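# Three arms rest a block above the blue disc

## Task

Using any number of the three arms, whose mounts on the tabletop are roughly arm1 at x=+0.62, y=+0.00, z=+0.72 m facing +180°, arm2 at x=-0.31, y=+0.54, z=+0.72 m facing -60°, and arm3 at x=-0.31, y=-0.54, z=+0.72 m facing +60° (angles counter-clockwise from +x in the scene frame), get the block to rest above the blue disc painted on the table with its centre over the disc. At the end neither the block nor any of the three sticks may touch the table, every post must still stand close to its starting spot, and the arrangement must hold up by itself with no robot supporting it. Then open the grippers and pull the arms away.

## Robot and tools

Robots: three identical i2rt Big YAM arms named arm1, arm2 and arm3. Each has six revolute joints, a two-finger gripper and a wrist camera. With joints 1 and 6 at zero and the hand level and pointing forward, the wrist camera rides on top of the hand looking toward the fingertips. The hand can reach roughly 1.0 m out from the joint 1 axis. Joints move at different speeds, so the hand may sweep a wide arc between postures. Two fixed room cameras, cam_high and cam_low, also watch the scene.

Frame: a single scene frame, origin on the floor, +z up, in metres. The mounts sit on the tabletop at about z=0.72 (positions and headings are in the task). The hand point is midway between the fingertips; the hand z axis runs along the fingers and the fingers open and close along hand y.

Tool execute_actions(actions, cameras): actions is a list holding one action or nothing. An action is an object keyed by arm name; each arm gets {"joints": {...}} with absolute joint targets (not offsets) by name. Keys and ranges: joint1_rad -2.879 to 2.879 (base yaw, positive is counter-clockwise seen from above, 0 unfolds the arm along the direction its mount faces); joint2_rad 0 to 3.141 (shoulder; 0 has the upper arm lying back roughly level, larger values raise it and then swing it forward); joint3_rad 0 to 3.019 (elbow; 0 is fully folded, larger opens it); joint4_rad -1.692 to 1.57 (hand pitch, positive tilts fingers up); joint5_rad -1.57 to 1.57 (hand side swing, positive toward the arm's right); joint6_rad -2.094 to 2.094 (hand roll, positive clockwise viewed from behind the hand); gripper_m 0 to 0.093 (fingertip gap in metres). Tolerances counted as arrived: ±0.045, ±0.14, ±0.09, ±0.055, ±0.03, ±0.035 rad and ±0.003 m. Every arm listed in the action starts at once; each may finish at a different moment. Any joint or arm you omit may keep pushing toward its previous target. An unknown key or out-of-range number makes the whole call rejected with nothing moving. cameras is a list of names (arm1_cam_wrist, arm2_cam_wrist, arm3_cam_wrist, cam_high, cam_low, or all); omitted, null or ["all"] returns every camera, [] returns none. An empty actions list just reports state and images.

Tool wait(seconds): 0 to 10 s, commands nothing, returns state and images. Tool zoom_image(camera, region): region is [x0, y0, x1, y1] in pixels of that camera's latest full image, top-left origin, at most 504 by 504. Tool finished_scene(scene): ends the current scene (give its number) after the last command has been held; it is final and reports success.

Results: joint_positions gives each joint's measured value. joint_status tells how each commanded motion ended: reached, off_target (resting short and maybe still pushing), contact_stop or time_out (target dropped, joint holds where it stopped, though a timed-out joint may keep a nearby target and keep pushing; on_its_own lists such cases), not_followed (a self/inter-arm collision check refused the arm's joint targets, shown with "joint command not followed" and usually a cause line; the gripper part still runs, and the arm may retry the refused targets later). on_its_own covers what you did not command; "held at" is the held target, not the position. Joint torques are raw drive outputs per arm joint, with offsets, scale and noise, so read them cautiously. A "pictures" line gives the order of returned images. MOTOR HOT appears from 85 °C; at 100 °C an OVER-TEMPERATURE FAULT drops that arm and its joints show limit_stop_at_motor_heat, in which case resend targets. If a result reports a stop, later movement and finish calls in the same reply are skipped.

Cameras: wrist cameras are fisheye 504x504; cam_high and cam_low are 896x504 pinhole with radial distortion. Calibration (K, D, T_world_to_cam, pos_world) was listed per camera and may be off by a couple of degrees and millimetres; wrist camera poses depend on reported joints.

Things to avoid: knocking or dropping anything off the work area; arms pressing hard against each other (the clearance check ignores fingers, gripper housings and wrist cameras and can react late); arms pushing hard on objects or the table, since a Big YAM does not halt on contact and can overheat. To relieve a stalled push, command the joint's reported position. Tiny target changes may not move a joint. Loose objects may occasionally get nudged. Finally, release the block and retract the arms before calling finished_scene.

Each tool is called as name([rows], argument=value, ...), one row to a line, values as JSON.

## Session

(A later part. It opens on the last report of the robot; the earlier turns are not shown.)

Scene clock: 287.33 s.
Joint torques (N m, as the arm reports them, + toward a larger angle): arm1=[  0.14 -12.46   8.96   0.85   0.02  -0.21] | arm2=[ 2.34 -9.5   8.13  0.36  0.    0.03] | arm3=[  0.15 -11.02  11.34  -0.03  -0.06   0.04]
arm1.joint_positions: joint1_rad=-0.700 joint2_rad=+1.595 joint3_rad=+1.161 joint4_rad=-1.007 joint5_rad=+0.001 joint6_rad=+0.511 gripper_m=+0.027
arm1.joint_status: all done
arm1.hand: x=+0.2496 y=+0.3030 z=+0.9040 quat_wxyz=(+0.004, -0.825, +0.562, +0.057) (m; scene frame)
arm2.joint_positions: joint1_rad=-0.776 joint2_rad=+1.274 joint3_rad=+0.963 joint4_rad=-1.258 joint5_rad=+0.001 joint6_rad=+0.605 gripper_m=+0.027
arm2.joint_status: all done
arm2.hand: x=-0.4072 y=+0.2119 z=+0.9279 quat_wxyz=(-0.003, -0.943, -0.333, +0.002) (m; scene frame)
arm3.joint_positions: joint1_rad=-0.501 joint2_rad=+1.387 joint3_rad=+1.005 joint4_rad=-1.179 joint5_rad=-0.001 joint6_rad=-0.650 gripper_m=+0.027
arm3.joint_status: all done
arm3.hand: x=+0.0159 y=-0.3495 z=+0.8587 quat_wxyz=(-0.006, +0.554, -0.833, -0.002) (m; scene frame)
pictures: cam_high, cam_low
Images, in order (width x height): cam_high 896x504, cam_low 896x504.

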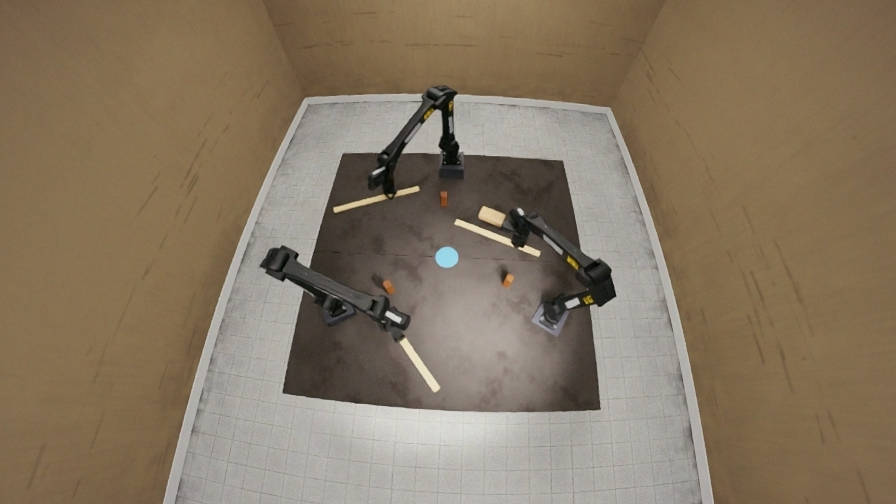

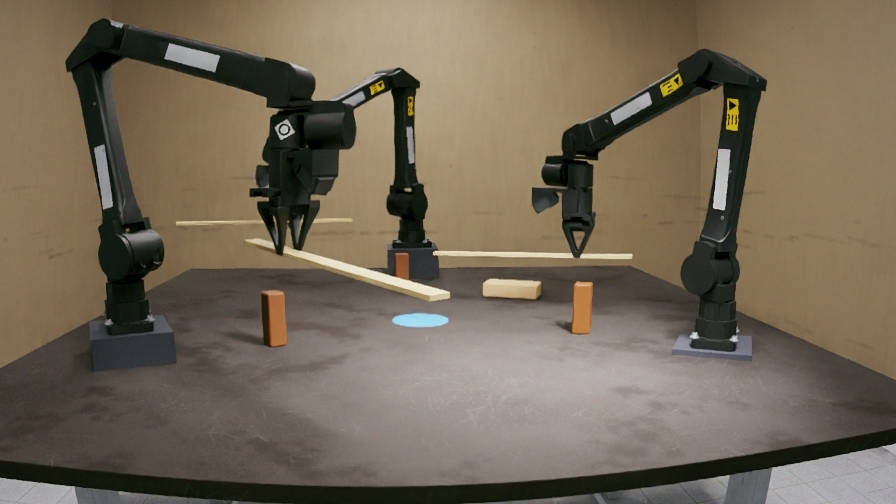

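execute_actions([
  {"arm3":{"joints":{"joint1_rad":-0.074,"joint2_rad":1.22,"joint3_rad":0.907,"joint4_rad":-1.05,"joint6_rad":-0.108}}},
], cameras=["cam_low","cam_high","arm3_cam_wrist"])

zoom_image(camera="cam_high", region=[380, 180, 560, 320])

Scene clock: 304.57 s.
Joint torques (N m, as the arm reports them, + toward a larger angle): arm1=[  0.48 -12.42   9.05   0.81   0.03  -0.23] | arm2=[ 2.47 -9.08  8.26  0.36  0.    0.03] | arm3=[ -0.13 -10.67   9.03   1.58  -0.02   0.07]
arm1.joint_positions: joint1_rad=-0.700 joint2_rad=+1.595 joint3_rad=+1.161 joint4_rad=-1.007 joint5_rad=+0.001 joint6_rad=+0.510 gripper_m=+0.027
arm1.joint_status: not commanded
arm1.hand: x=+0.2496 y=+0.3030 z=+0.9040 quat_wxyz=(+0.004, -0.826, +0.561, +0.057) (m; scene frame)
arm2.joint_positions: joint1_rad=-0.776 joint2_rad=+1.274 joint3_rad=+0.963 joint4_rad=-1.258 joint5_rad=+0.001 joint6_rad=+0.605 gripper_m=+0.027
arm2.joint_status: not commanded
arm2.hand: x=-0.4072 y=+0.2119 z=+0.9279 quat_wxyz=(-0.003, -0.943, -0.333, +0.002) (m; scene frame)
arm3.joint_positions: joint1_rad=-0.072 joint2_rad=+1.227 joint3_rad=+0.912 joint4_rad=-1.067 joint5_rad=+0.000 joint6_rad=-0.120 gripper_m=+0.027
arm3.joint_status: all done
arm3.hand: x=-0.0966 y=-0.2385 z=+0.8823 quat_wxyz=(-0.087, +0.508, -0.856, -0.040) (m; scene frame)
pictures: arm3_cam_wrist, cam_high, cam_low
camera_calibration (this result's frames):
arm3_cam_wrist: T_world_to_cam=[[0.883315, -0.467025, 0.0405242, -0.0632966], [-0.437811, -0.790972, 0.427417, -0.604333], [-0.167561, -0.395285, -0.903146, 0.813628], [0, 0, 0, 1]] pos_world=[-0.0723402, -0.185956, 0.995692]
Images, in order (width x height): arm3_cam_wrist 504x504, cam_high 896x504, cam_low 896x504.

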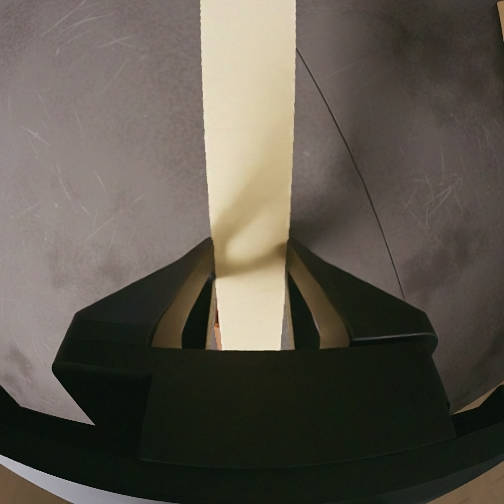

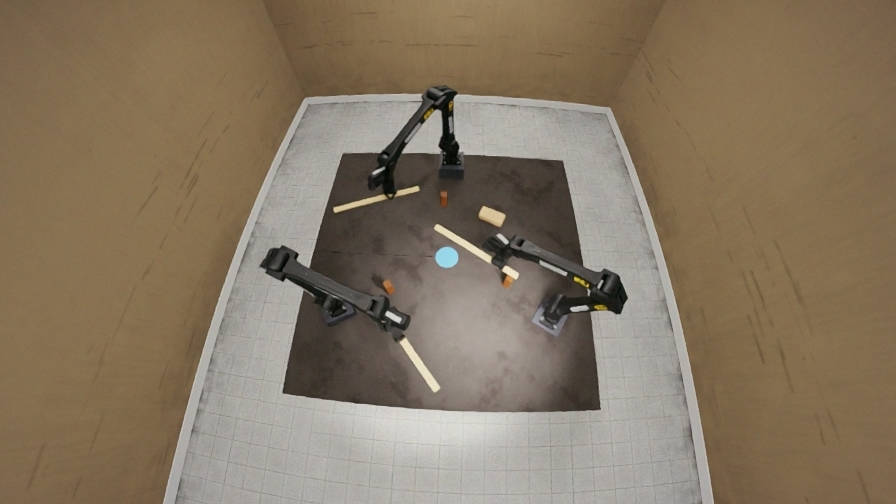

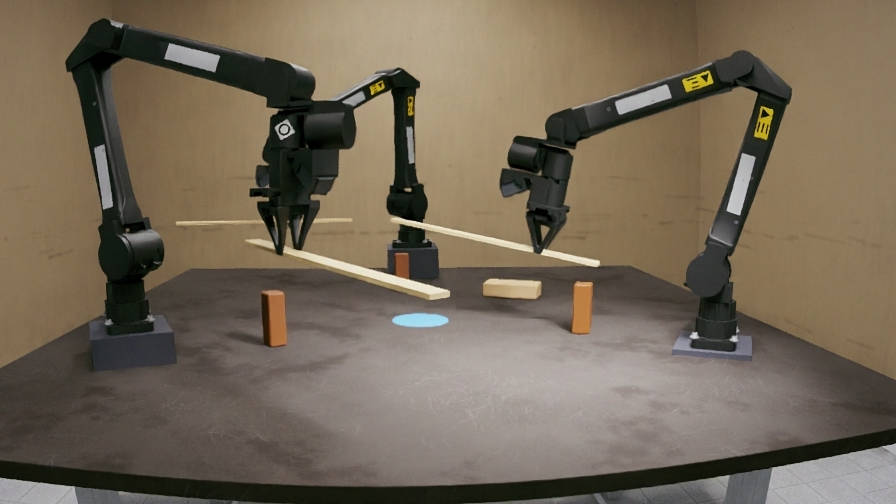

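Region (380, 180, 560, 320) of cam_high's 896x504 image, scaled by 2.800, with more detail than that image has.

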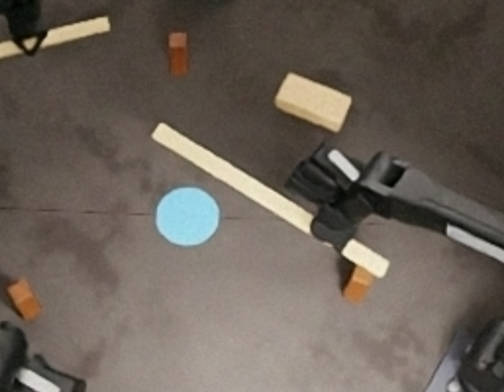

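execute_actions([
  {"arm3":{"joints":{"joint1_rad":-0.055,"joint2_rad":1.295,"joint3_rad":0.88,"joint4_rad":-0.955,"joint6_rad":-0.095}}},
], cameras=["cam_low","cam_high","arm3_cam_wrist"])

zoom_image(camera="cam_high", region=[380, 180, 560, 320])

zoom_image(camera="cam_low", region=[500, 220, 640, 340])

Scene clock: 317.93 s.
Joint torques (N m, as the arm reports them, + toward a larger angle): arm1=[  0.4  -12.51   8.99   0.83   0.01  -0.23] | arm2=[ 2.49 -9.1   8.27  0.32  0.    0.03] | arm3=[  0.62 -10.57   8.59   1.67  -0.02   0.06]
arm1.joint_positions: joint1_rad=-0.700 joint2_rad=+1.595 joint3_rad=+1.161 joint4_rad=-1.007 joint5_rad=+0.001 joint6_rad=+0.510 gripper_m=+0.027
arm1.joint_status: not commanded
arm1.hand: x=+0.2496 y=+0.3030 z=+0.9040 quat_wxyz=(+0.004, -0.826, +0.561, +0.057) (m; scene frame)
arm2.joint_positions: joint1_rad=-0.776 joint2_rad=+1.274 joint3_rad=+0.963 joint4_rad=-1.258 joint5_rad=+0.001 joint6_rad=+0.605 gripper_m=+0.027
arm2.joint_status: not commanded
arm2.hand: x=-0.4072 y=+0.2119 z=+0.9279 quat_wxyz=(-0.003, -0.943, -0.333, +0.002) (m; scene frame)
arm3.joint_positions: joint1_rad=-0.062 joint2_rad=+1.290 joint3_rad=+0.886 joint4_rad=-0.974 joint5_rad=+0.000 joint6_rad=-0.107 gripper_m=+0.027
arm3.joint_status: all done
arm3.hand: x=-0.0923 y=-0.2254 z=+0.8540 quat_wxyz=(-0.088, +0.507, -0.856, -0.042) (m; scene frame)
pictures: arm3_cam_wrist, cam_high, cam_low
camera_calibration (this result's frames):
arm3_cam_wrist: T_world_to_cam=[[0.882345, -0.469022, 0.0385553, -0.0586265], [-0.439513, -0.791998, 0.423754, -0.577238], [-0.168214, -0.390842, -0.904957, 0.796503], [0, 0, 0, 1]] pos_world=[-0.0679922, -0.173362, 0.967668]
Images, in order (width x height): arm3_cam_wrist 504x504, cam_high 896x504, cam_low 896x504.

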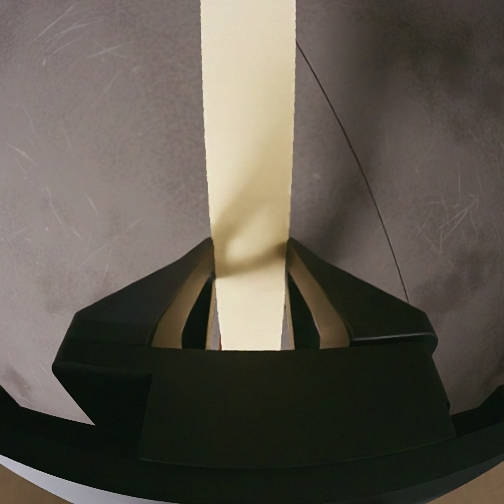

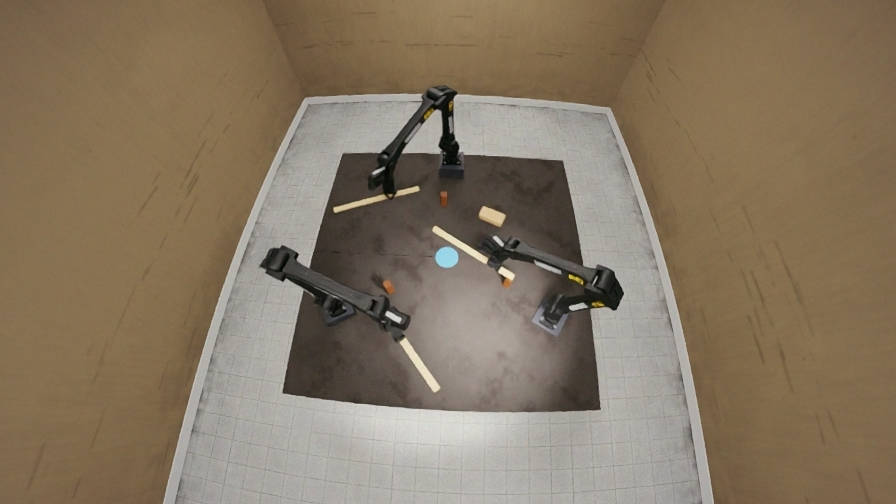

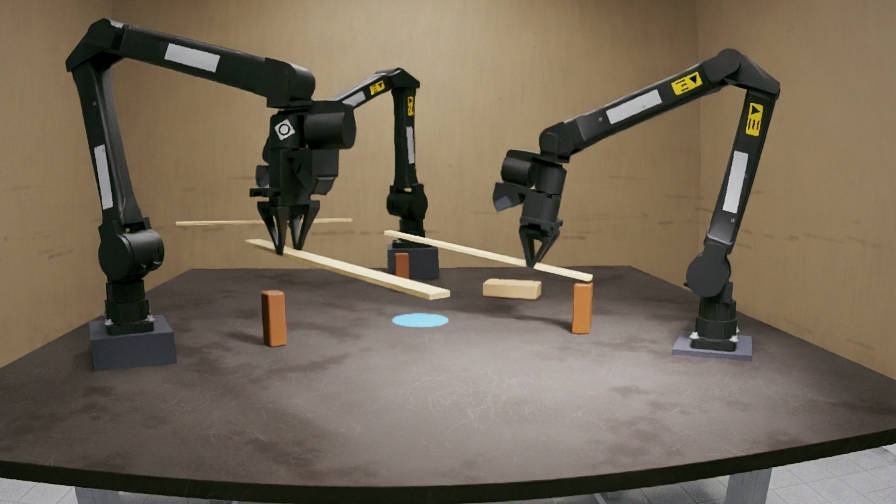

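Region (380, 180, 560, 320) of cam_high's 896x504 image, scaled by 2.800, with more detail than that image has.

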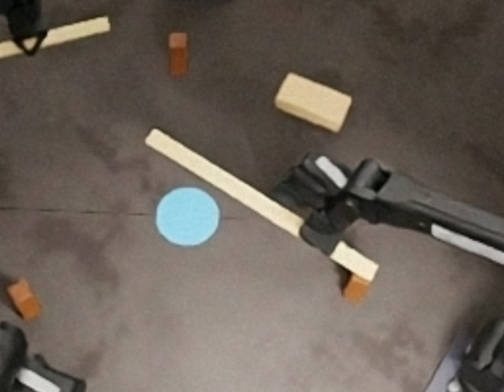

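Region (500, 220, 640, 340) of cam_low's 896x504 image, scaled by 3.600, with more detail than that image has; it fills the top 432 rows of this view, and the rest is white.

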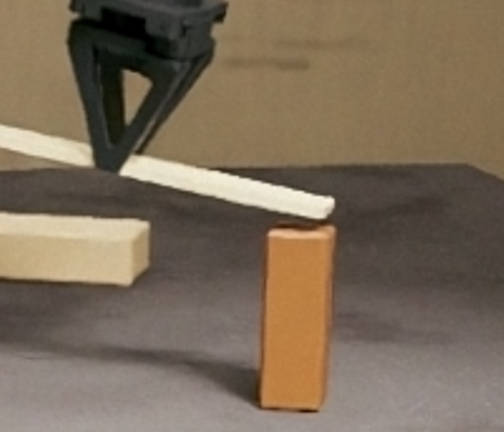

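execute_actions([
  {"arm2":{"joints":{"joint1_rad":-0.035,"joint6_rad":-0.055}}},
], cameras=["cam_high"])

Scene clock: 341.90 s.
Joint torques (N m, as the arm reports them, + toward a larger angle): arm1=[  0.36 -12.09   8.98   0.9    0.02  -0.21] | arm2=[ 1.86 -9.17  8.3   0.38 -0.01 -0.14] | arm3=[  0.65 -10.45   8.62   1.66  -0.03   0.06]
arm1.joint_positions: joint1_rad=-0.700 joint2_rad=+1.595 joint3_rad=+1.161 joint4_rad=-1.007 joint5_rad=+0.001 joint6_rad=+0.510 gripper_m=+0.027
arm1.joint_status: not commanded
arm1.hand: x=+0.2496 y=+0.3030 z=+0.9040 quat_wxyz=(+0.004, -0.826, +0.561, +0.057) (m; scene frame)
arm2.joint_positions: joint1_rad=-0.041 joint2_rad=+1.274 joint3_rad=+0.963 joint4_rad=-1.258 joint5_rad=-0.001 joint6_rad=-0.046 gripper_m=+0.027
arm2.joint_status: all done
arm2.hand: x=-0.1631 y=+0.2310 z=+0.9277 quat_wxyz=(-0.003, -0.513, -0.858, +0.003) (m; scene frame)
arm3.joint_positions: joint1_rad=-0.062 joint2_rad=+1.290 joint3_rad=+0.886 joint4_rad=-0.974 joint5_rad=+0.000 joint6_rad=-0.106 gripper_m=+0.027
arm3.joint_status: not commanded
arm3.hand: x=-0.0923 y=-0.2254 z=+0.8540 quat_wxyz=(-0.088, +0.507, -0.856, -0.042) (m; scene frame)
pictures: cam_high
Images, in order (width x height): cam_high 896x504.

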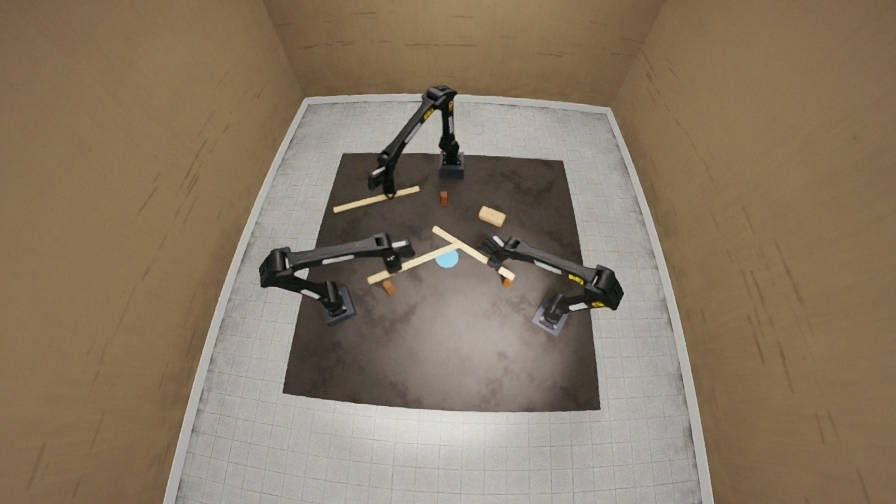

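execute_actions([
  {"arm2":{"joints":{"joint4_rad":-1.04}}},
], cameras=[])

execute_actions([
  {"arm2":{"joints":{"joint2_rad":1.355,"joint3_rad":0.879,"joint4_rad":-0.905}}},
], cameras=["cam_low","cam_high","arm2_cam_wrist"])

zoom_image(camera="cam_high", region=[360, 180, 540, 320])

zoom_image(camera="cam_low", region=[240, 200, 600, 350])

Scene clock: 353.37 s.
Joint torques (N m, as the arm reports them, + toward a larger angle): arm1=[  0.41 -12.27   8.99   0.8    0.01  -0.23] | arm2=[ 1.93 -9.73  8.57  1.65  0.   -0.13] | arm3=[  0.73 -10.34   8.59   1.67  -0.02   0.07]
arm1.joint_positions: joint1_rad=-0.700 joint2_rad=+1.595 joint3_rad=+1.161 joint4_rad=-1.007 joint5_rad=+0.001 joint6_rad=+0.510 gripper_m=+0.027
arm1.joint_status: not commanded
arm1.hand: x=+0.2496 y=+0.3030 z=+0.9040 quat_wxyz=(+0.004, -0.826, +0.561, +0.057) (m; scene frame)
arm2.joint_positions: joint1_rad=-0.041 joint2_rad=+1.274 joint3_rad=+0.963 joint4_rad=-1.056 joint5_rad=-0.001 joint6_rad=-0.046 gripper_m=+0.027
arm2.joint_status: all done
arm2.hand: x=-0.1417 y=+0.1866 z=+0.9330 quat_wxyz=(-0.087, -0.510, -0.854, +0.059) (m; scene frame)
arm3.joint_positions: joint1_rad=-0.062 joint2_rad=+1.290 joint3_rad=+0.886 joint4_rad=-0.974 joint5_rad=+0.000 joint6_rad=-0.106 gripper_m=+0.027
arm3.joint_status: not commanded
arm3.hand: x=-0.0923 y=-0.2254 z=+0.8540 quat_wxyz=(-0.088, +0.507, -0.856, -0.042) (m; scene frame)
pictures: none
No camera images: the call's "cameras" was empty. Leave "cameras" out to get every camera's image.

Scene clock: 354.27 s.
Joint torques (N m, as the arm reports them, + toward a larger angle): arm1=[  0.46 -12.53   9.01   0.81   0.01  -0.22] | arm2=[  1.64 -11.25   7.51   1.45   0.    -0.11] | arm3=[  0.75 -10.55   8.63   1.66  -0.03   0.05]
arm1.joint_positions: joint1_rad=-0.700 joint2_rad=+1.595 joint3_rad=+1.161 joint4_rad=-1.007 joint5_rad=+0.001 joint6_rad=+0.510 gripper_m=+0.027
arm1.joint_status: not commanded
arm1.hand: x=+0.2496 y=+0.3030 z=+0.9040 quat_wxyz=(+0.004, -0.826, +0.561, +0.057) (m; scene frame)
arm2.joint_positions: joint1_rad=-0.041 joint2_rad=+1.373 joint3_rad=+0.868 joint4_rad=-0.919 joint5_rad=-0.001 joint6_rad=-0.047 gripper_m=+0.027
arm2.joint_status: all done
arm2.hand: x=-0.1442 y=+0.1912 z=+0.8652 quat_wxyz=(-0.063, -0.511, -0.856, +0.043) (m; scene frame)
arm3.joint_positions: joint1_rad=-0.062 joint2_rad=+1.290 joint3_rad=+0.886 joint4_rad=-0.974 joint5_rad=+0.000 joint6_rad=-0.106 gripper_m=+0.027
arm3.joint_status: not commanded
arm3.hand: x=-0.0923 y=-0.2254 z=+0.8540 quat_wxyz=(-0.088, +0.507, -0.857, -0.042) (m; scene frame)
pictures: arm2_cam_wrist, cam_high, cam_low
camera_calibration (this result's frames):
arm2_cam_wrist: T_world_to_cam=[[-0.877745, -0.479003, 0.0109308, -0.041674], [-0.420562, 0.781185, 0.461386, -0.609542], [-0.229544, 0.400382, -0.887132, 0.783182], [0, 0, 0, 1]] pos_world=[-0.113155, 0.142631, 0.976476]
Images, in order (width x height): arm2_cam_wrist 504x504, cam_high 896x504, cam_low 896x504.

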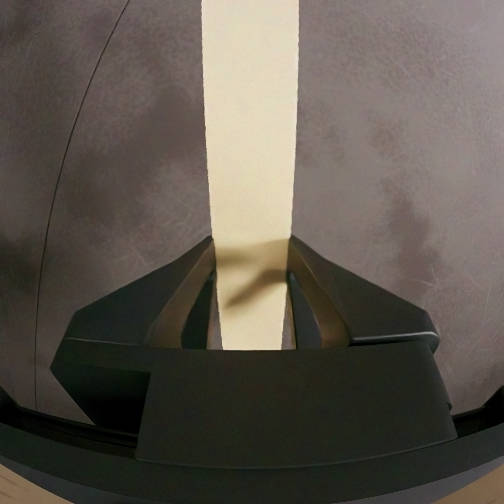

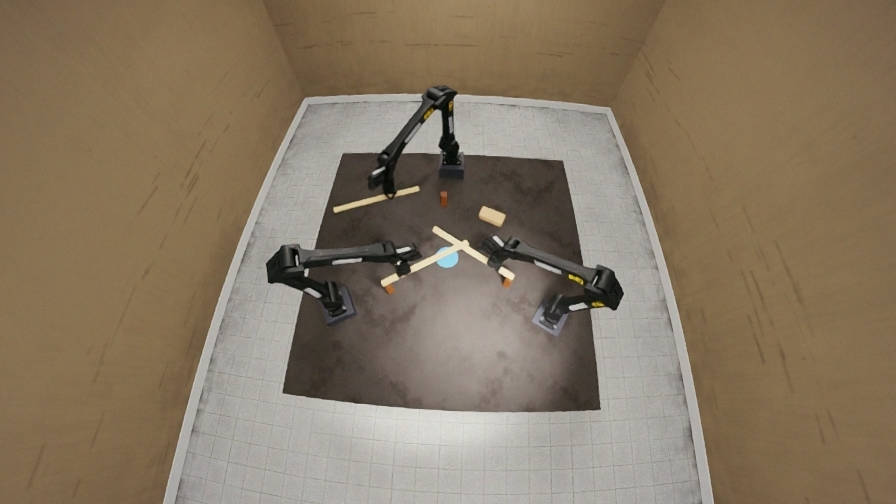

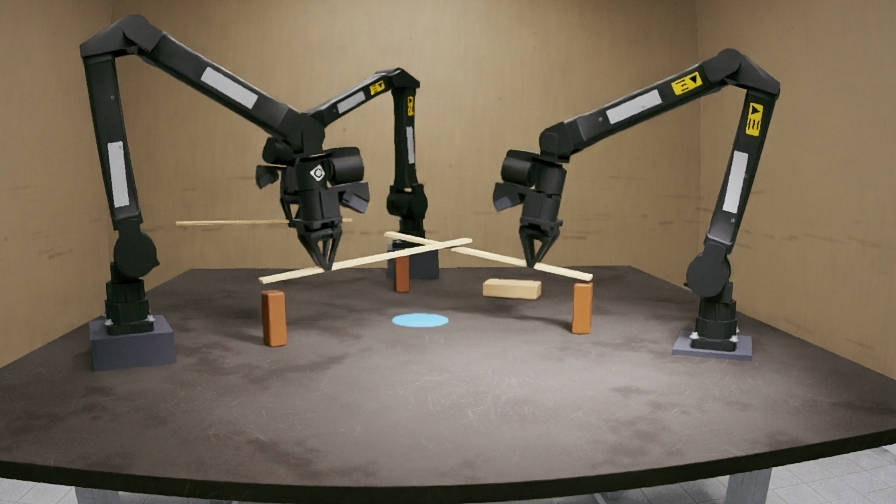

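Region (360, 180, 540, 320) of cam_high's 896x504 image, scaled by 2.800, with more detail than that image has.

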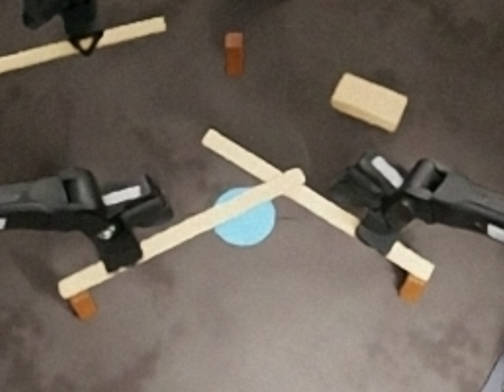

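Region (240, 200, 600, 350) of cam_low's 896x504 image, scaled by 1.400, with more detail than that image has; it fills the top 210 rows of this view, and the rest is white.

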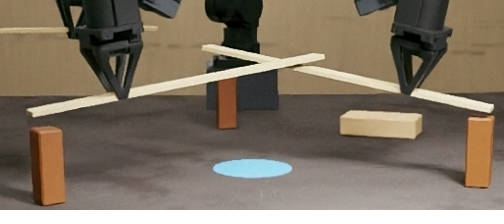

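execute_actions([
  {"arm2":{"joints":{"joint2_rad":1.405,"joint3_rad":0.855,"joint4_rad":-0.84,"joint6_rad":-0.075}}},
], cameras=["cam_low","cam_high"])

zoom_image(camera="cam_high", region=[360, 180, 540, 320])

zoom_image(camera="cam_low", region=[240, 210, 500, 320])

Scene clock: 368.53 s.
Joint torques (N m, as the arm reports them, + toward a larger angle): arm1=[  0.3  -12.45   8.98   0.77   0.01  -0.22] | arm2=[  1.88 -10.49   6.4    1.54   0.    -0.14] | arm3=[  0.58 -10.44   8.68   1.64  -0.02   0.03]
arm1.joint_positions: joint1_rad=-0.700 joint2_rad=+1.595 joint3_rad=+1.161 joint4_rad=-1.007 joint5_rad=+0.001 joint6_rad=+0.510 gripper_m=+0.027
arm1.joint_status: not commanded
arm1.hand: x=+0.2496 y=+0.3030 z=+0.9040 quat_wxyz=(+0.004, -0.826, +0.561, +0.057) (m; scene frame)
arm2.joint_positions: joint1_rad=-0.041 joint2_rad=+1.407 joint3_rad=+0.856 joint4_rad=-0.853 joint5_rad=-0.001 joint6_rad=-0.063 gripper_m=+0.027
arm2.joint_status: all done
arm2.hand: x=-0.1400 y=+0.1824 z=+0.8511 quat_wxyz=(-0.071, -0.504, -0.860, +0.049) (m; scene frame)
arm3.joint_positions: joint1_rad=-0.062 joint2_rad=+1.290 joint3_rad=+0.886 joint4_rad=-0.974 joint5_rad=+0.000 joint6_rad=-0.103 gripper_m=+0.027
arm3.joint_status: not commanded
arm3.hand: x=-0.0923 y=-0.2254 z=+0.8540 quat_wxyz=(-0.088, +0.506, -0.857, -0.042) (m; scene frame)
pictures: cam_high, cam_low
Images, in order (width x height): cam_high 896x504, cam_low 896x504.

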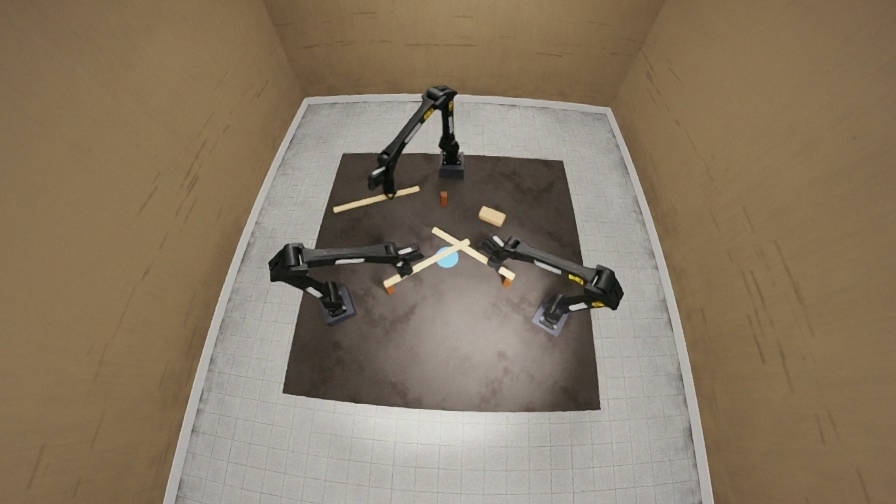

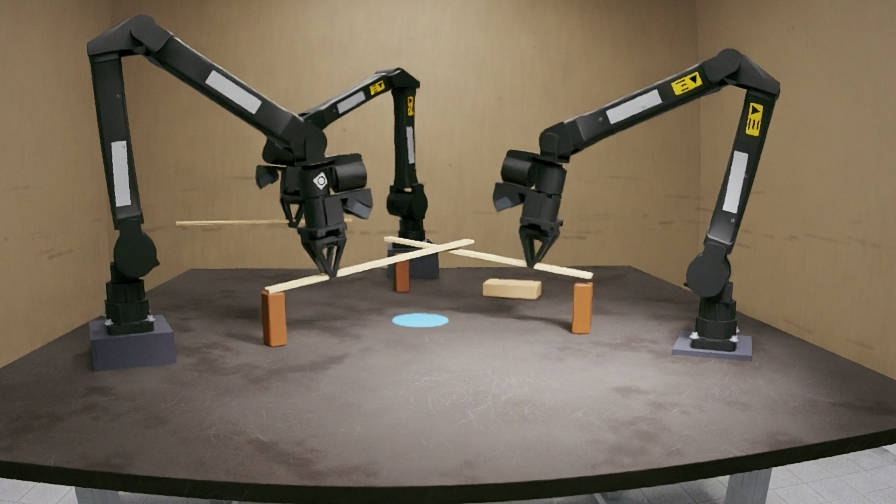

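Region (360, 180, 540, 320) of cam_high's 896x504 image, scaled by 2.800, with more detail than that image has.

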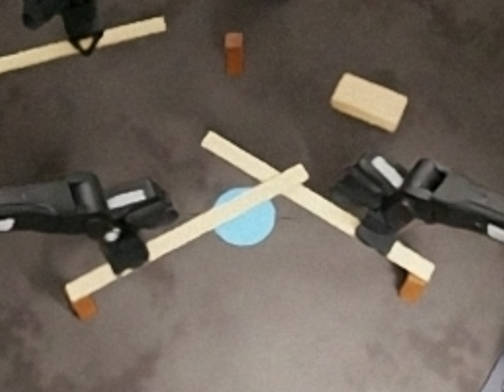

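Region (240, 210, 500, 320) of cam_low's 896x504 image, scaled by 1.938, with more detail than that image has; it fills the top 213 rows of this view, and the rest is white.

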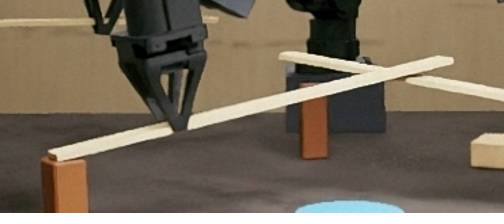

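execute_actions([
  {"arm1":{"joints":{"joint2_rad":1.243,"joint3_rad":0.765,"joint4_rad":-0.85}}},
], cameras=[])

execute_actions([
  {"arm1":{"joints":{"joint1_rad":-0.23,"joint6_rad":-0.087}}},
], cameras=["cam_low","cam_high","arm2_cam_wrist"])

zoom_image(camera="cam_high", region=[360, 160, 540, 300])

zoom_image(camera="cam_low", region=[320, 170, 500, 300])

Scene clock: 399.93 s.
Joint torques (N m, as the arm reports them, + toward a larger angle): arm1=[ 0.16 -7.9   8.49  1.44  0.01 -0.2 ] | arm2=[  1.74 -10.19   6.48   1.46  -0.01  -0.15] | arm3=[  0.71 -10.44   8.65   1.7   -0.03   0.03]
arm1.joint_positions: joint1_rad=-0.700 joint2_rad=+1.241 joint3_rad=+0.753 joint4_rad=-0.866 joint5_rad=+0.001 joint6_rad=+0.510 gripper_m=+0.027
arm1.joint_status: all done
arm1.hand: x=+0.3455 y=+0.2249 z=+0.8945 quat_wxyz=(+0.008, -0.823, +0.559, +0.101) (m; scene frame)
arm2.joint_positions: joint1_rad=-0.041 joint2_rad=+1.407 joint3_rad=+0.856 joint4_rad=-0.853 joint5_rad=-0.001 joint6_rad=-0.063 gripper_m=+0.027
arm2.joint_status: not commanded
arm2.hand: x=-0.1400 y=+0.1824 z=+0.8511 quat_wxyz=(-0.071, -0.504, -0.860, +0.049) (m; scene frame)
arm3.joint_positions: joint1_rad=-0.062 joint2_rad=+1.290 joint3_rad=+0.886 joint4_rad=-0.974 joint5_rad=+0.000 joint6_rad=-0.103 gripper_m=+0.027
arm3.joint_status: not commanded
arm3.hand: x=-0.0923 y=-0.2254 z=+0.8540 quat_wxyz=(-0.088, +0.506, -0.857, -0.042) (m; scene frame)
pictures: none
No camera images: the call's "cameras" was empty. Leave "cameras" out to get every camera's image.

Scene clock: 401.53 s.
Joint torques (N m, as the arm reports them, + toward a larger angle): arm1=[ 0.88 -7.78  8.43  1.3  -0.01 -0.29] | arm2=[  1.85 -10.43   6.48   1.49  -0.01  -0.15] | arm3=[  0.55 -10.56   8.62   1.68  -0.03   0.03]
arm1.joint_positions: joint1_rad=-0.235 joint2_rad=+1.241 joint3_rad=+0.753 joint4_rad=-0.864 joint5_rad=+0.000 joint6_rad=-0.076 gripper_m=+0.027
arm1.joint_status: all done
arm1.hand: x=+0.2735 y=+0.0785 z=+0.8956 quat_wxyz=(+0.011, -0.992, +0.072, +0.103) (m; scene frame)
arm2.joint_positions: joint1_rad=-0.041 joint2_rad=+1.407 joint3_rad=+0.856 joint4_rad=-0.853 joint5_rad=-0.001 joint6_rad=-0.063 gripper_m=+0.027
arm2.joint_status: not commanded
arm2.hand: x=-0.1400 y=+0.1824 z=+0.8511 quat_wxyz=(-0.071, -0.504, -0.860, +0.049) (m; scene frame)
arm3.joint_positions: joint1_rad=-0.062 joint2_rad=+1.290 joint3_rad=+0.886 joint4_rad=-0.974 joint5_rad=+0.000 joint6_rad=-0.103 gripper_m=+0.027
arm3.joint_status: not commanded
arm3.hand: x=-0.0923 y=-0.2254 z=+0.8540 quat_wxyz=(-0.088, +0.506, -0.857, -0.042) (m; scene frame)
pictures: arm2_cam_wrist, cam_high, cam_low
camera_calibration (this result's frames):
arm2_cam_wrist: T_world_to_cam=[[-0.869747, -0.493272, 0.0149059, -0.0417264], [-0.436558, 0.78313, 0.442859, -0.581321], [-0.230123, 0.378669, -0.896467, 0.786957], [0, 0, 0, 1]] pos_world=[-0.108974, 0.136672, 0.963547]
Images, in order (width x height): arm2_cam_wrist 504x504, cam_high 896x504, cam_low 896x504.

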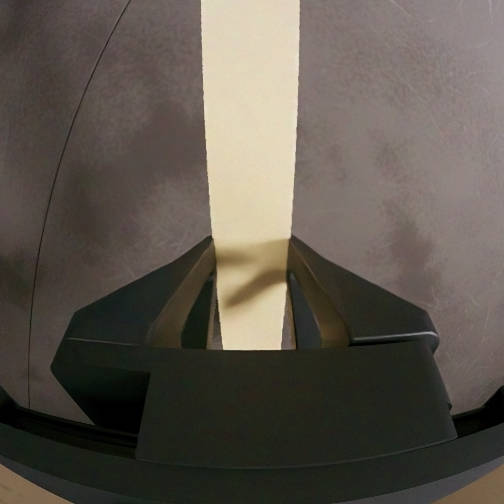

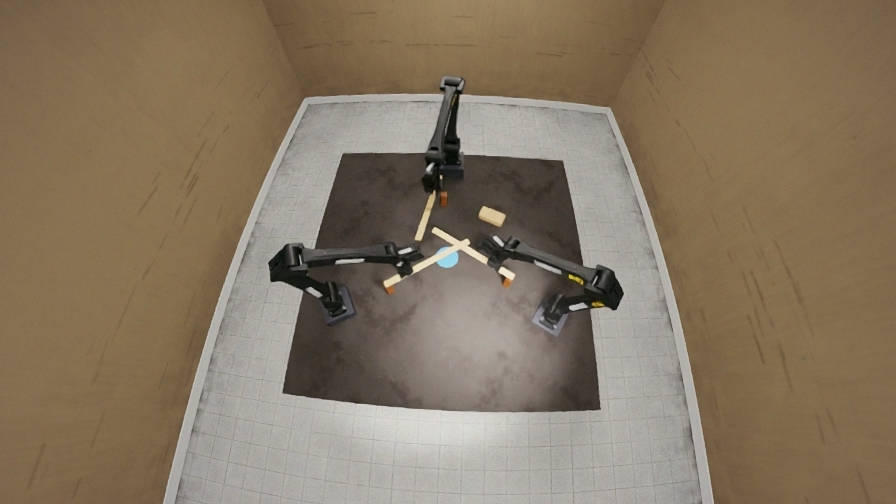

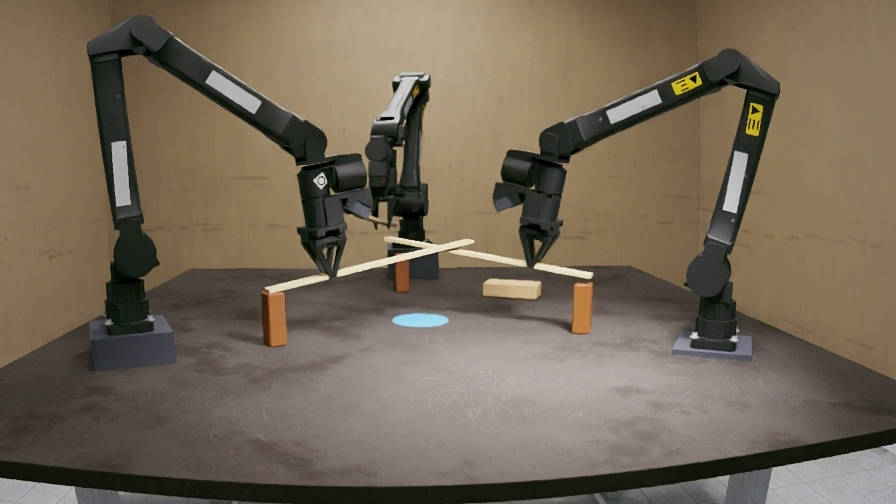

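Region (360, 160, 540, 300) of cam_high's 896x504 image, scaled by 2.800, with more detail than that image has.

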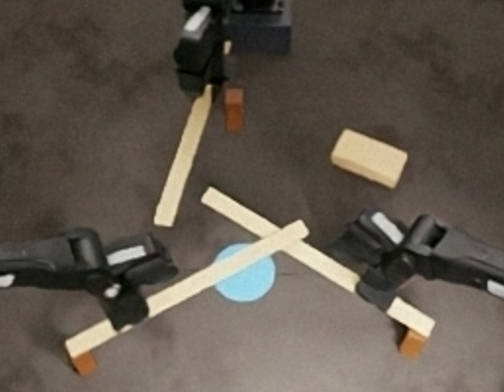

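Region (320, 170, 500, 300) of cam_low's 896x504 image, scaled by 2.800, with more detail than that image has.

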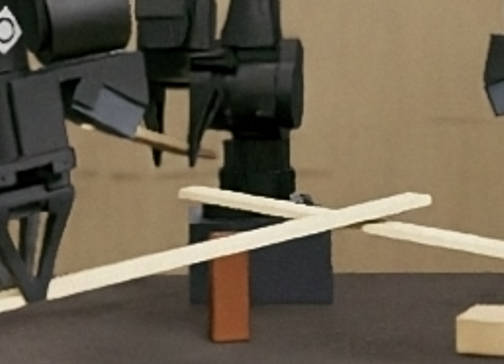

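execute_actions([
  {"arm1":{"joints":{"joint2_rad":1.383,"joint3_rad":0.735,"joint4_rad":-0.67}}},
], cameras=["cam_low","cam_high"])

zoom_image(camera="cam_high", region=[360, 160, 540, 300])

zoom_image(camera="cam_low", region=[320, 190, 460, 290])

Scene clock: 417.90 s.
Joint torques (N m, as the arm reports them, + toward a larger angle): arm1=[  0.7  -10.07   7.53   1.38   0.    -0.21] | arm2=[  1.85 -10.28   6.49   1.48  -0.01  -0.16] | arm3=[  0.69 -10.4    8.63   1.62  -0.04   0.03]
arm1.joint_positions: joint1_rad=-0.235 joint2_rad=+1.394 joint3_rad=+0.724 joint4_rad=-0.686 joint5_rad=+0.000 joint6_rad=-0.077 gripper_m=+0.027
arm1.joint_status: all done
arm1.hand: x=+0.2547 y=+0.0822 z=+0.8414 quat_wxyz=(+0.011, -0.992, +0.071, +0.101) (m; scene frame)
arm2.joint_positions: joint1_rad=-0.041 joint2_rad=+1.407 joint3_rad=+0.856 joint4_rad=-0.853 joint5_rad=-0.001 joint6_rad=-0.063 gripper_m=+0.027
arm2.joint_status: not commanded
arm2.hand: x=-0.1400 y=+0.1824 z=+0.8511 quat_wxyz=(-0.071, -0.504, -0.860, +0.049) (m; scene frame)
arm3.joint_positions: joint1_rad=-0.062 joint2_rad=+1.290 joint3_rad=+0.886 joint4_rad=-0.974 joint5_rad=+0.000 joint6_rad=-0.103 gripper_m=+0.027
arm3.joint_status: not commanded
arm3.hand: x=-0.0923 y=-0.2254 z=+0.8540 quat_wxyz=(-0.088, +0.506, -0.857, -0.042) (m; scene frame)
pictures: cam_high, cam_low
Images, in order (width x height): cam_high 896x504, cam_low 896x504.

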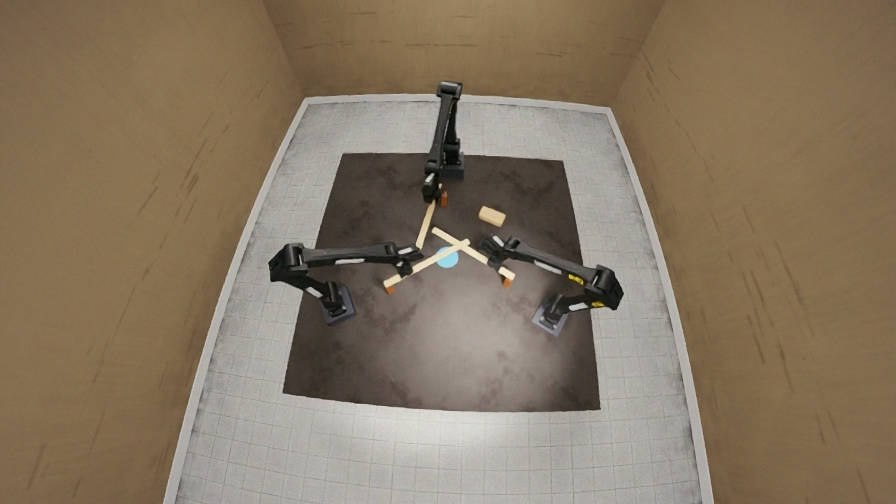

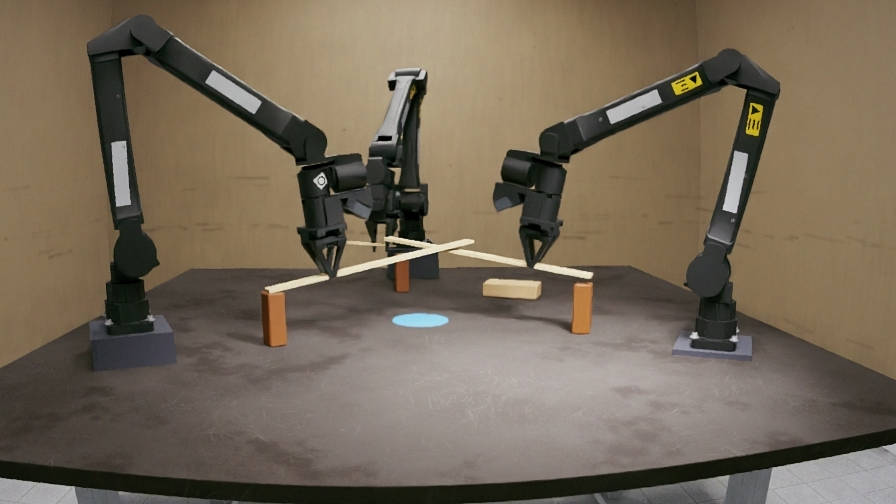

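Region (360, 160, 540, 300) of cam_high's 896x504 image, scaled by 2.800, with more detail than that image has.

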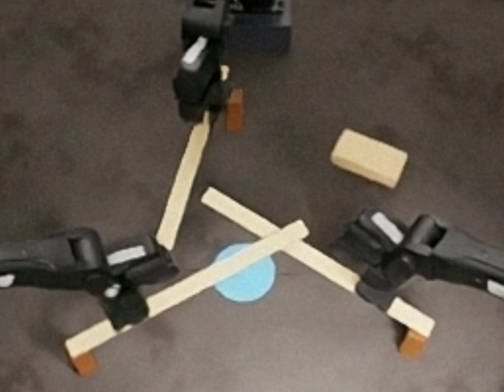

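Region (320, 190, 460, 290) of cam_low's 896x504 image, scaled by 3.600, with more detail than that image has; it fills the top 360 rows of this view, and the rest is white.

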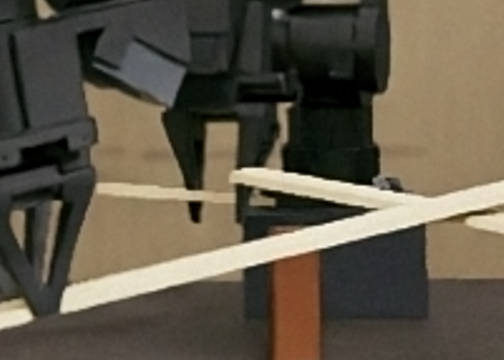

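execute_actions([
  {"arm1":{"joints":{"joint1_rad":-0.205,"joint2_rad":1.51,"joint3_rad":0.88,"joint4_rad":-0.725}}},
], cameras=["cam_low","cam_high"])

zoom_image(camera="cam_high", region=[360, 160, 540, 300])

zoom_image(camera="cam_low", region=[320, 190, 460, 290])

Scene clock: 448.97 s.
Joint torques (N m, as the arm reports them, + toward a larger angle): arm1=[  1.28 -10.5    9.82   0.31   0.01  -0.21] | arm2=[  1.96 -10.22   6.47   1.5   -0.01  -0.15] | arm3=[  0.71 -10.37   8.64   1.65  -0.03   0.03]
arm1.joint_positions: joint1_rad=-0.217 joint2_rad=+1.515 joint3_rad=+0.838 joint4_rad=-0.719 joint5_rad=+0.000 joint6_rad=-0.077 gripper_m=+0.027
arm1.joint_status: all done
arm1.hand: x=+0.2191 y=+0.0824 z=+0.8344 quat_wxyz=(+0.007, -0.995, +0.062, +0.081) (m; scene frame)
arm2.joint_positions: joint1_rad=-0.041 joint2_rad=+1.407 joint3_rad=+0.856 joint4_rad=-0.853 joint5_rad=-0.001 joint6_rad=-0.063 gripper_m=+0.027
arm2.joint_status: not commanded
arm2.hand: x=-0.1400 y=+0.1824 z=+0.8511 quat_wxyz=(-0.071, -0.504, -0.860, +0.049) (m; scene frame)
arm3.joint_positions: joint1_rad=-0.062 joint2_rad=+1.290 joint3_rad=+0.886 joint4_rad=-0.974 joint5_rad=+0.000 joint6_rad=-0.103 gripper_m=+0.027
arm3.joint_status: not commanded
arm3.hand: x=-0.0923 y=-0.2254 z=+0.8540 quat_wxyz=(-0.088, +0.506, -0.857, -0.042) (m; scene frame)
pictures: cam_high, cam_low
Images, in order (width x height): cam_high 896x504, cam_low 896x504.

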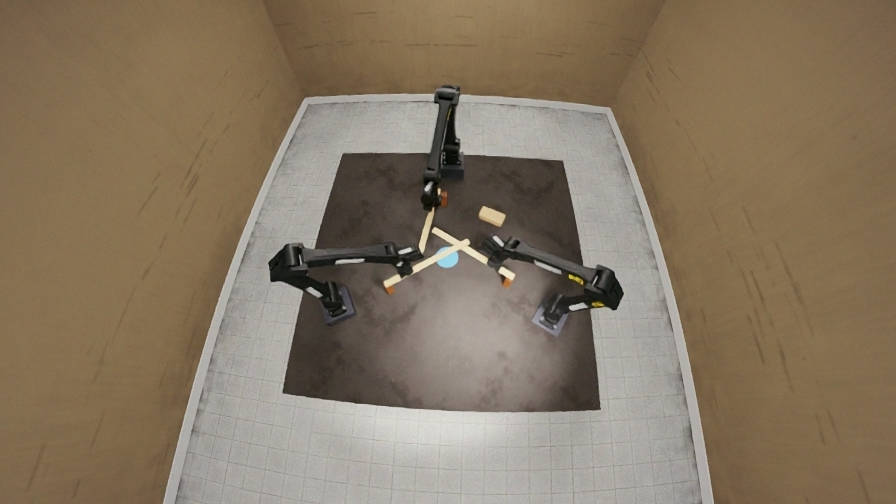

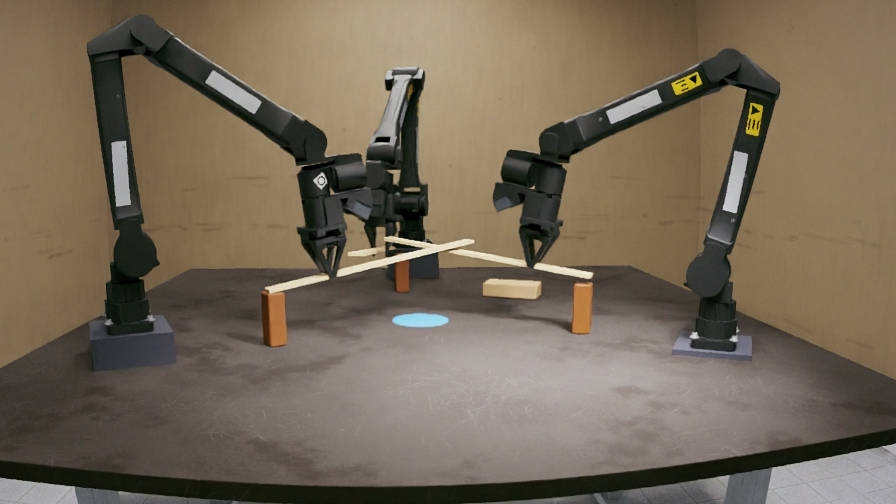

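Region (360, 160, 540, 300) of cam_high's 896x504 image, scaled by 2.800, with more detail than that image has.

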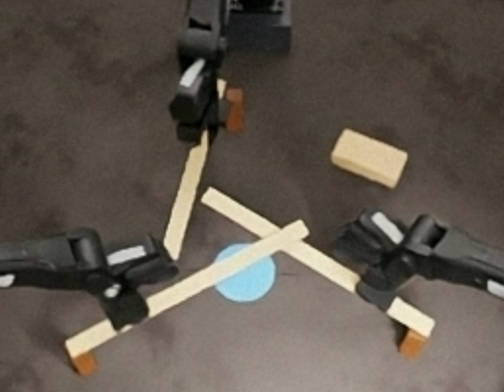

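Region (320, 190, 460, 290) of cam_low's 896x504 image, scaled by 3.600, with more detail than that image has; it fills the top 360 rows of this view, and the rest is white.

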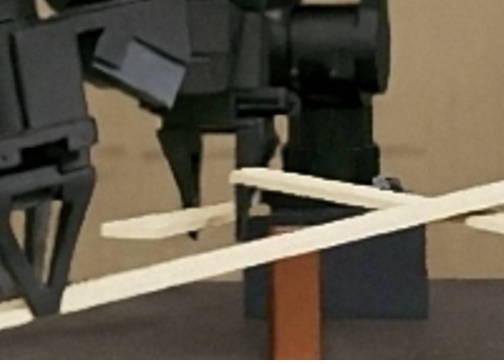

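execute_actions([
  {"arm1":{"joints":{"joint3_rad":0.903}}},
], cameras=["cam_low"])

zoom_image(camera="cam_low", region=[320, 190, 460, 290])

Scene clock: 459.00 s.
Joint torques (N m, as the arm reports them, + toward a larger angle): arm1=[  1.24 -10.57  10.36   0.38  -0.01  -0.22] | arm2=[  1.8  -10.3    6.48   1.44  -0.01  -0.14] | arm3=[  0.59 -10.44   8.65   1.67  -0.03   0.03]
arm1.joint_positions: joint1_rad=-0.217 joint2_rad=+1.515 joint3_rad=+0.856 joint4_rad=-0.719 joint5_rad=+0.000 joint6_rad=-0.077 gripper_m=+0.027
arm1.joint_status: all done
arm1.hand: x=+0.2106 y=+0.0842 z=+0.8405 quat_wxyz=(+0.008, -0.994, +0.062, +0.090) (m; scene frame)
arm2.joint_positions: joint1_rad=-0.041 joint2_rad=+1.407 joint3_rad=+0.856 joint4_rad=-0.853 joint5_rad=-0.001 joint6_rad=-0.063 gripper_m=+0.027
arm2.joint_status: not commanded
arm2.hand: x=-0.1400 y=+0.1824 z=+0.8511 quat_wxyz=(-0.071, -0.504, -0.860, +0.049) (m; scene frame)
arm3.joint_positions: joint1_rad=-0.062 joint2_rad=+1.290 joint3_rad=+0.886 joint4_rad=-0.974 joint5_rad=+0.000 joint6_rad=-0.103 gripper_m=+0.027
arm3.joint_status: not commanded
arm3.hand: x=-0.0923 y=-0.2254 z=+0.8540 quat_wxyz=(-0.088, +0.506, -0.857, -0.042) (m; scene frame)
pictures: cam_low
Images, in order (width x height): cam_low 896x504.

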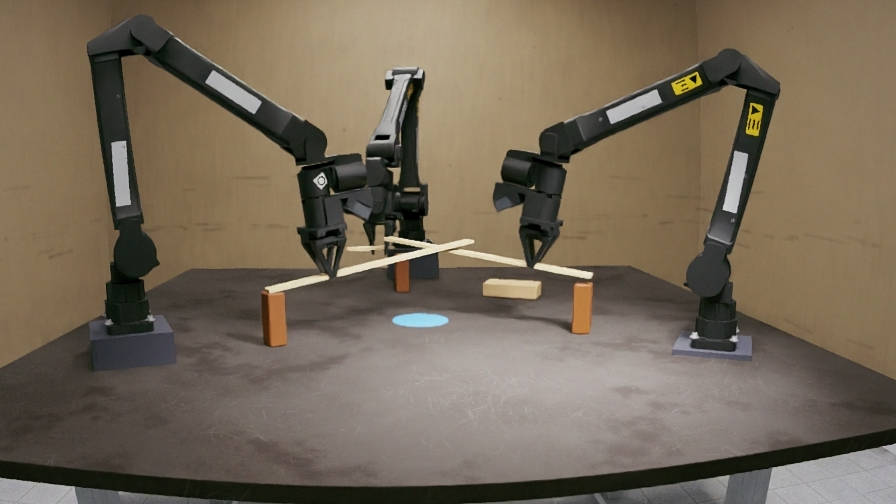

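Region (320, 190, 460, 290) of cam_low's 896x504 image, scaled by 3.600, with more detail than that image has; it fills the top 360 rows of this view, and the rest is white.

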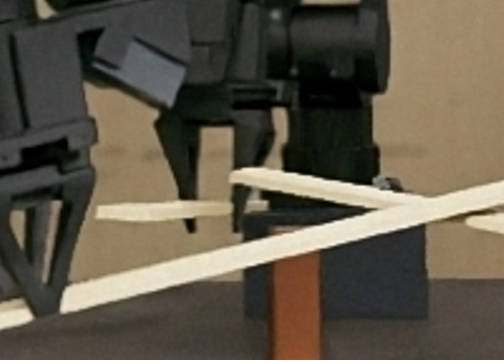

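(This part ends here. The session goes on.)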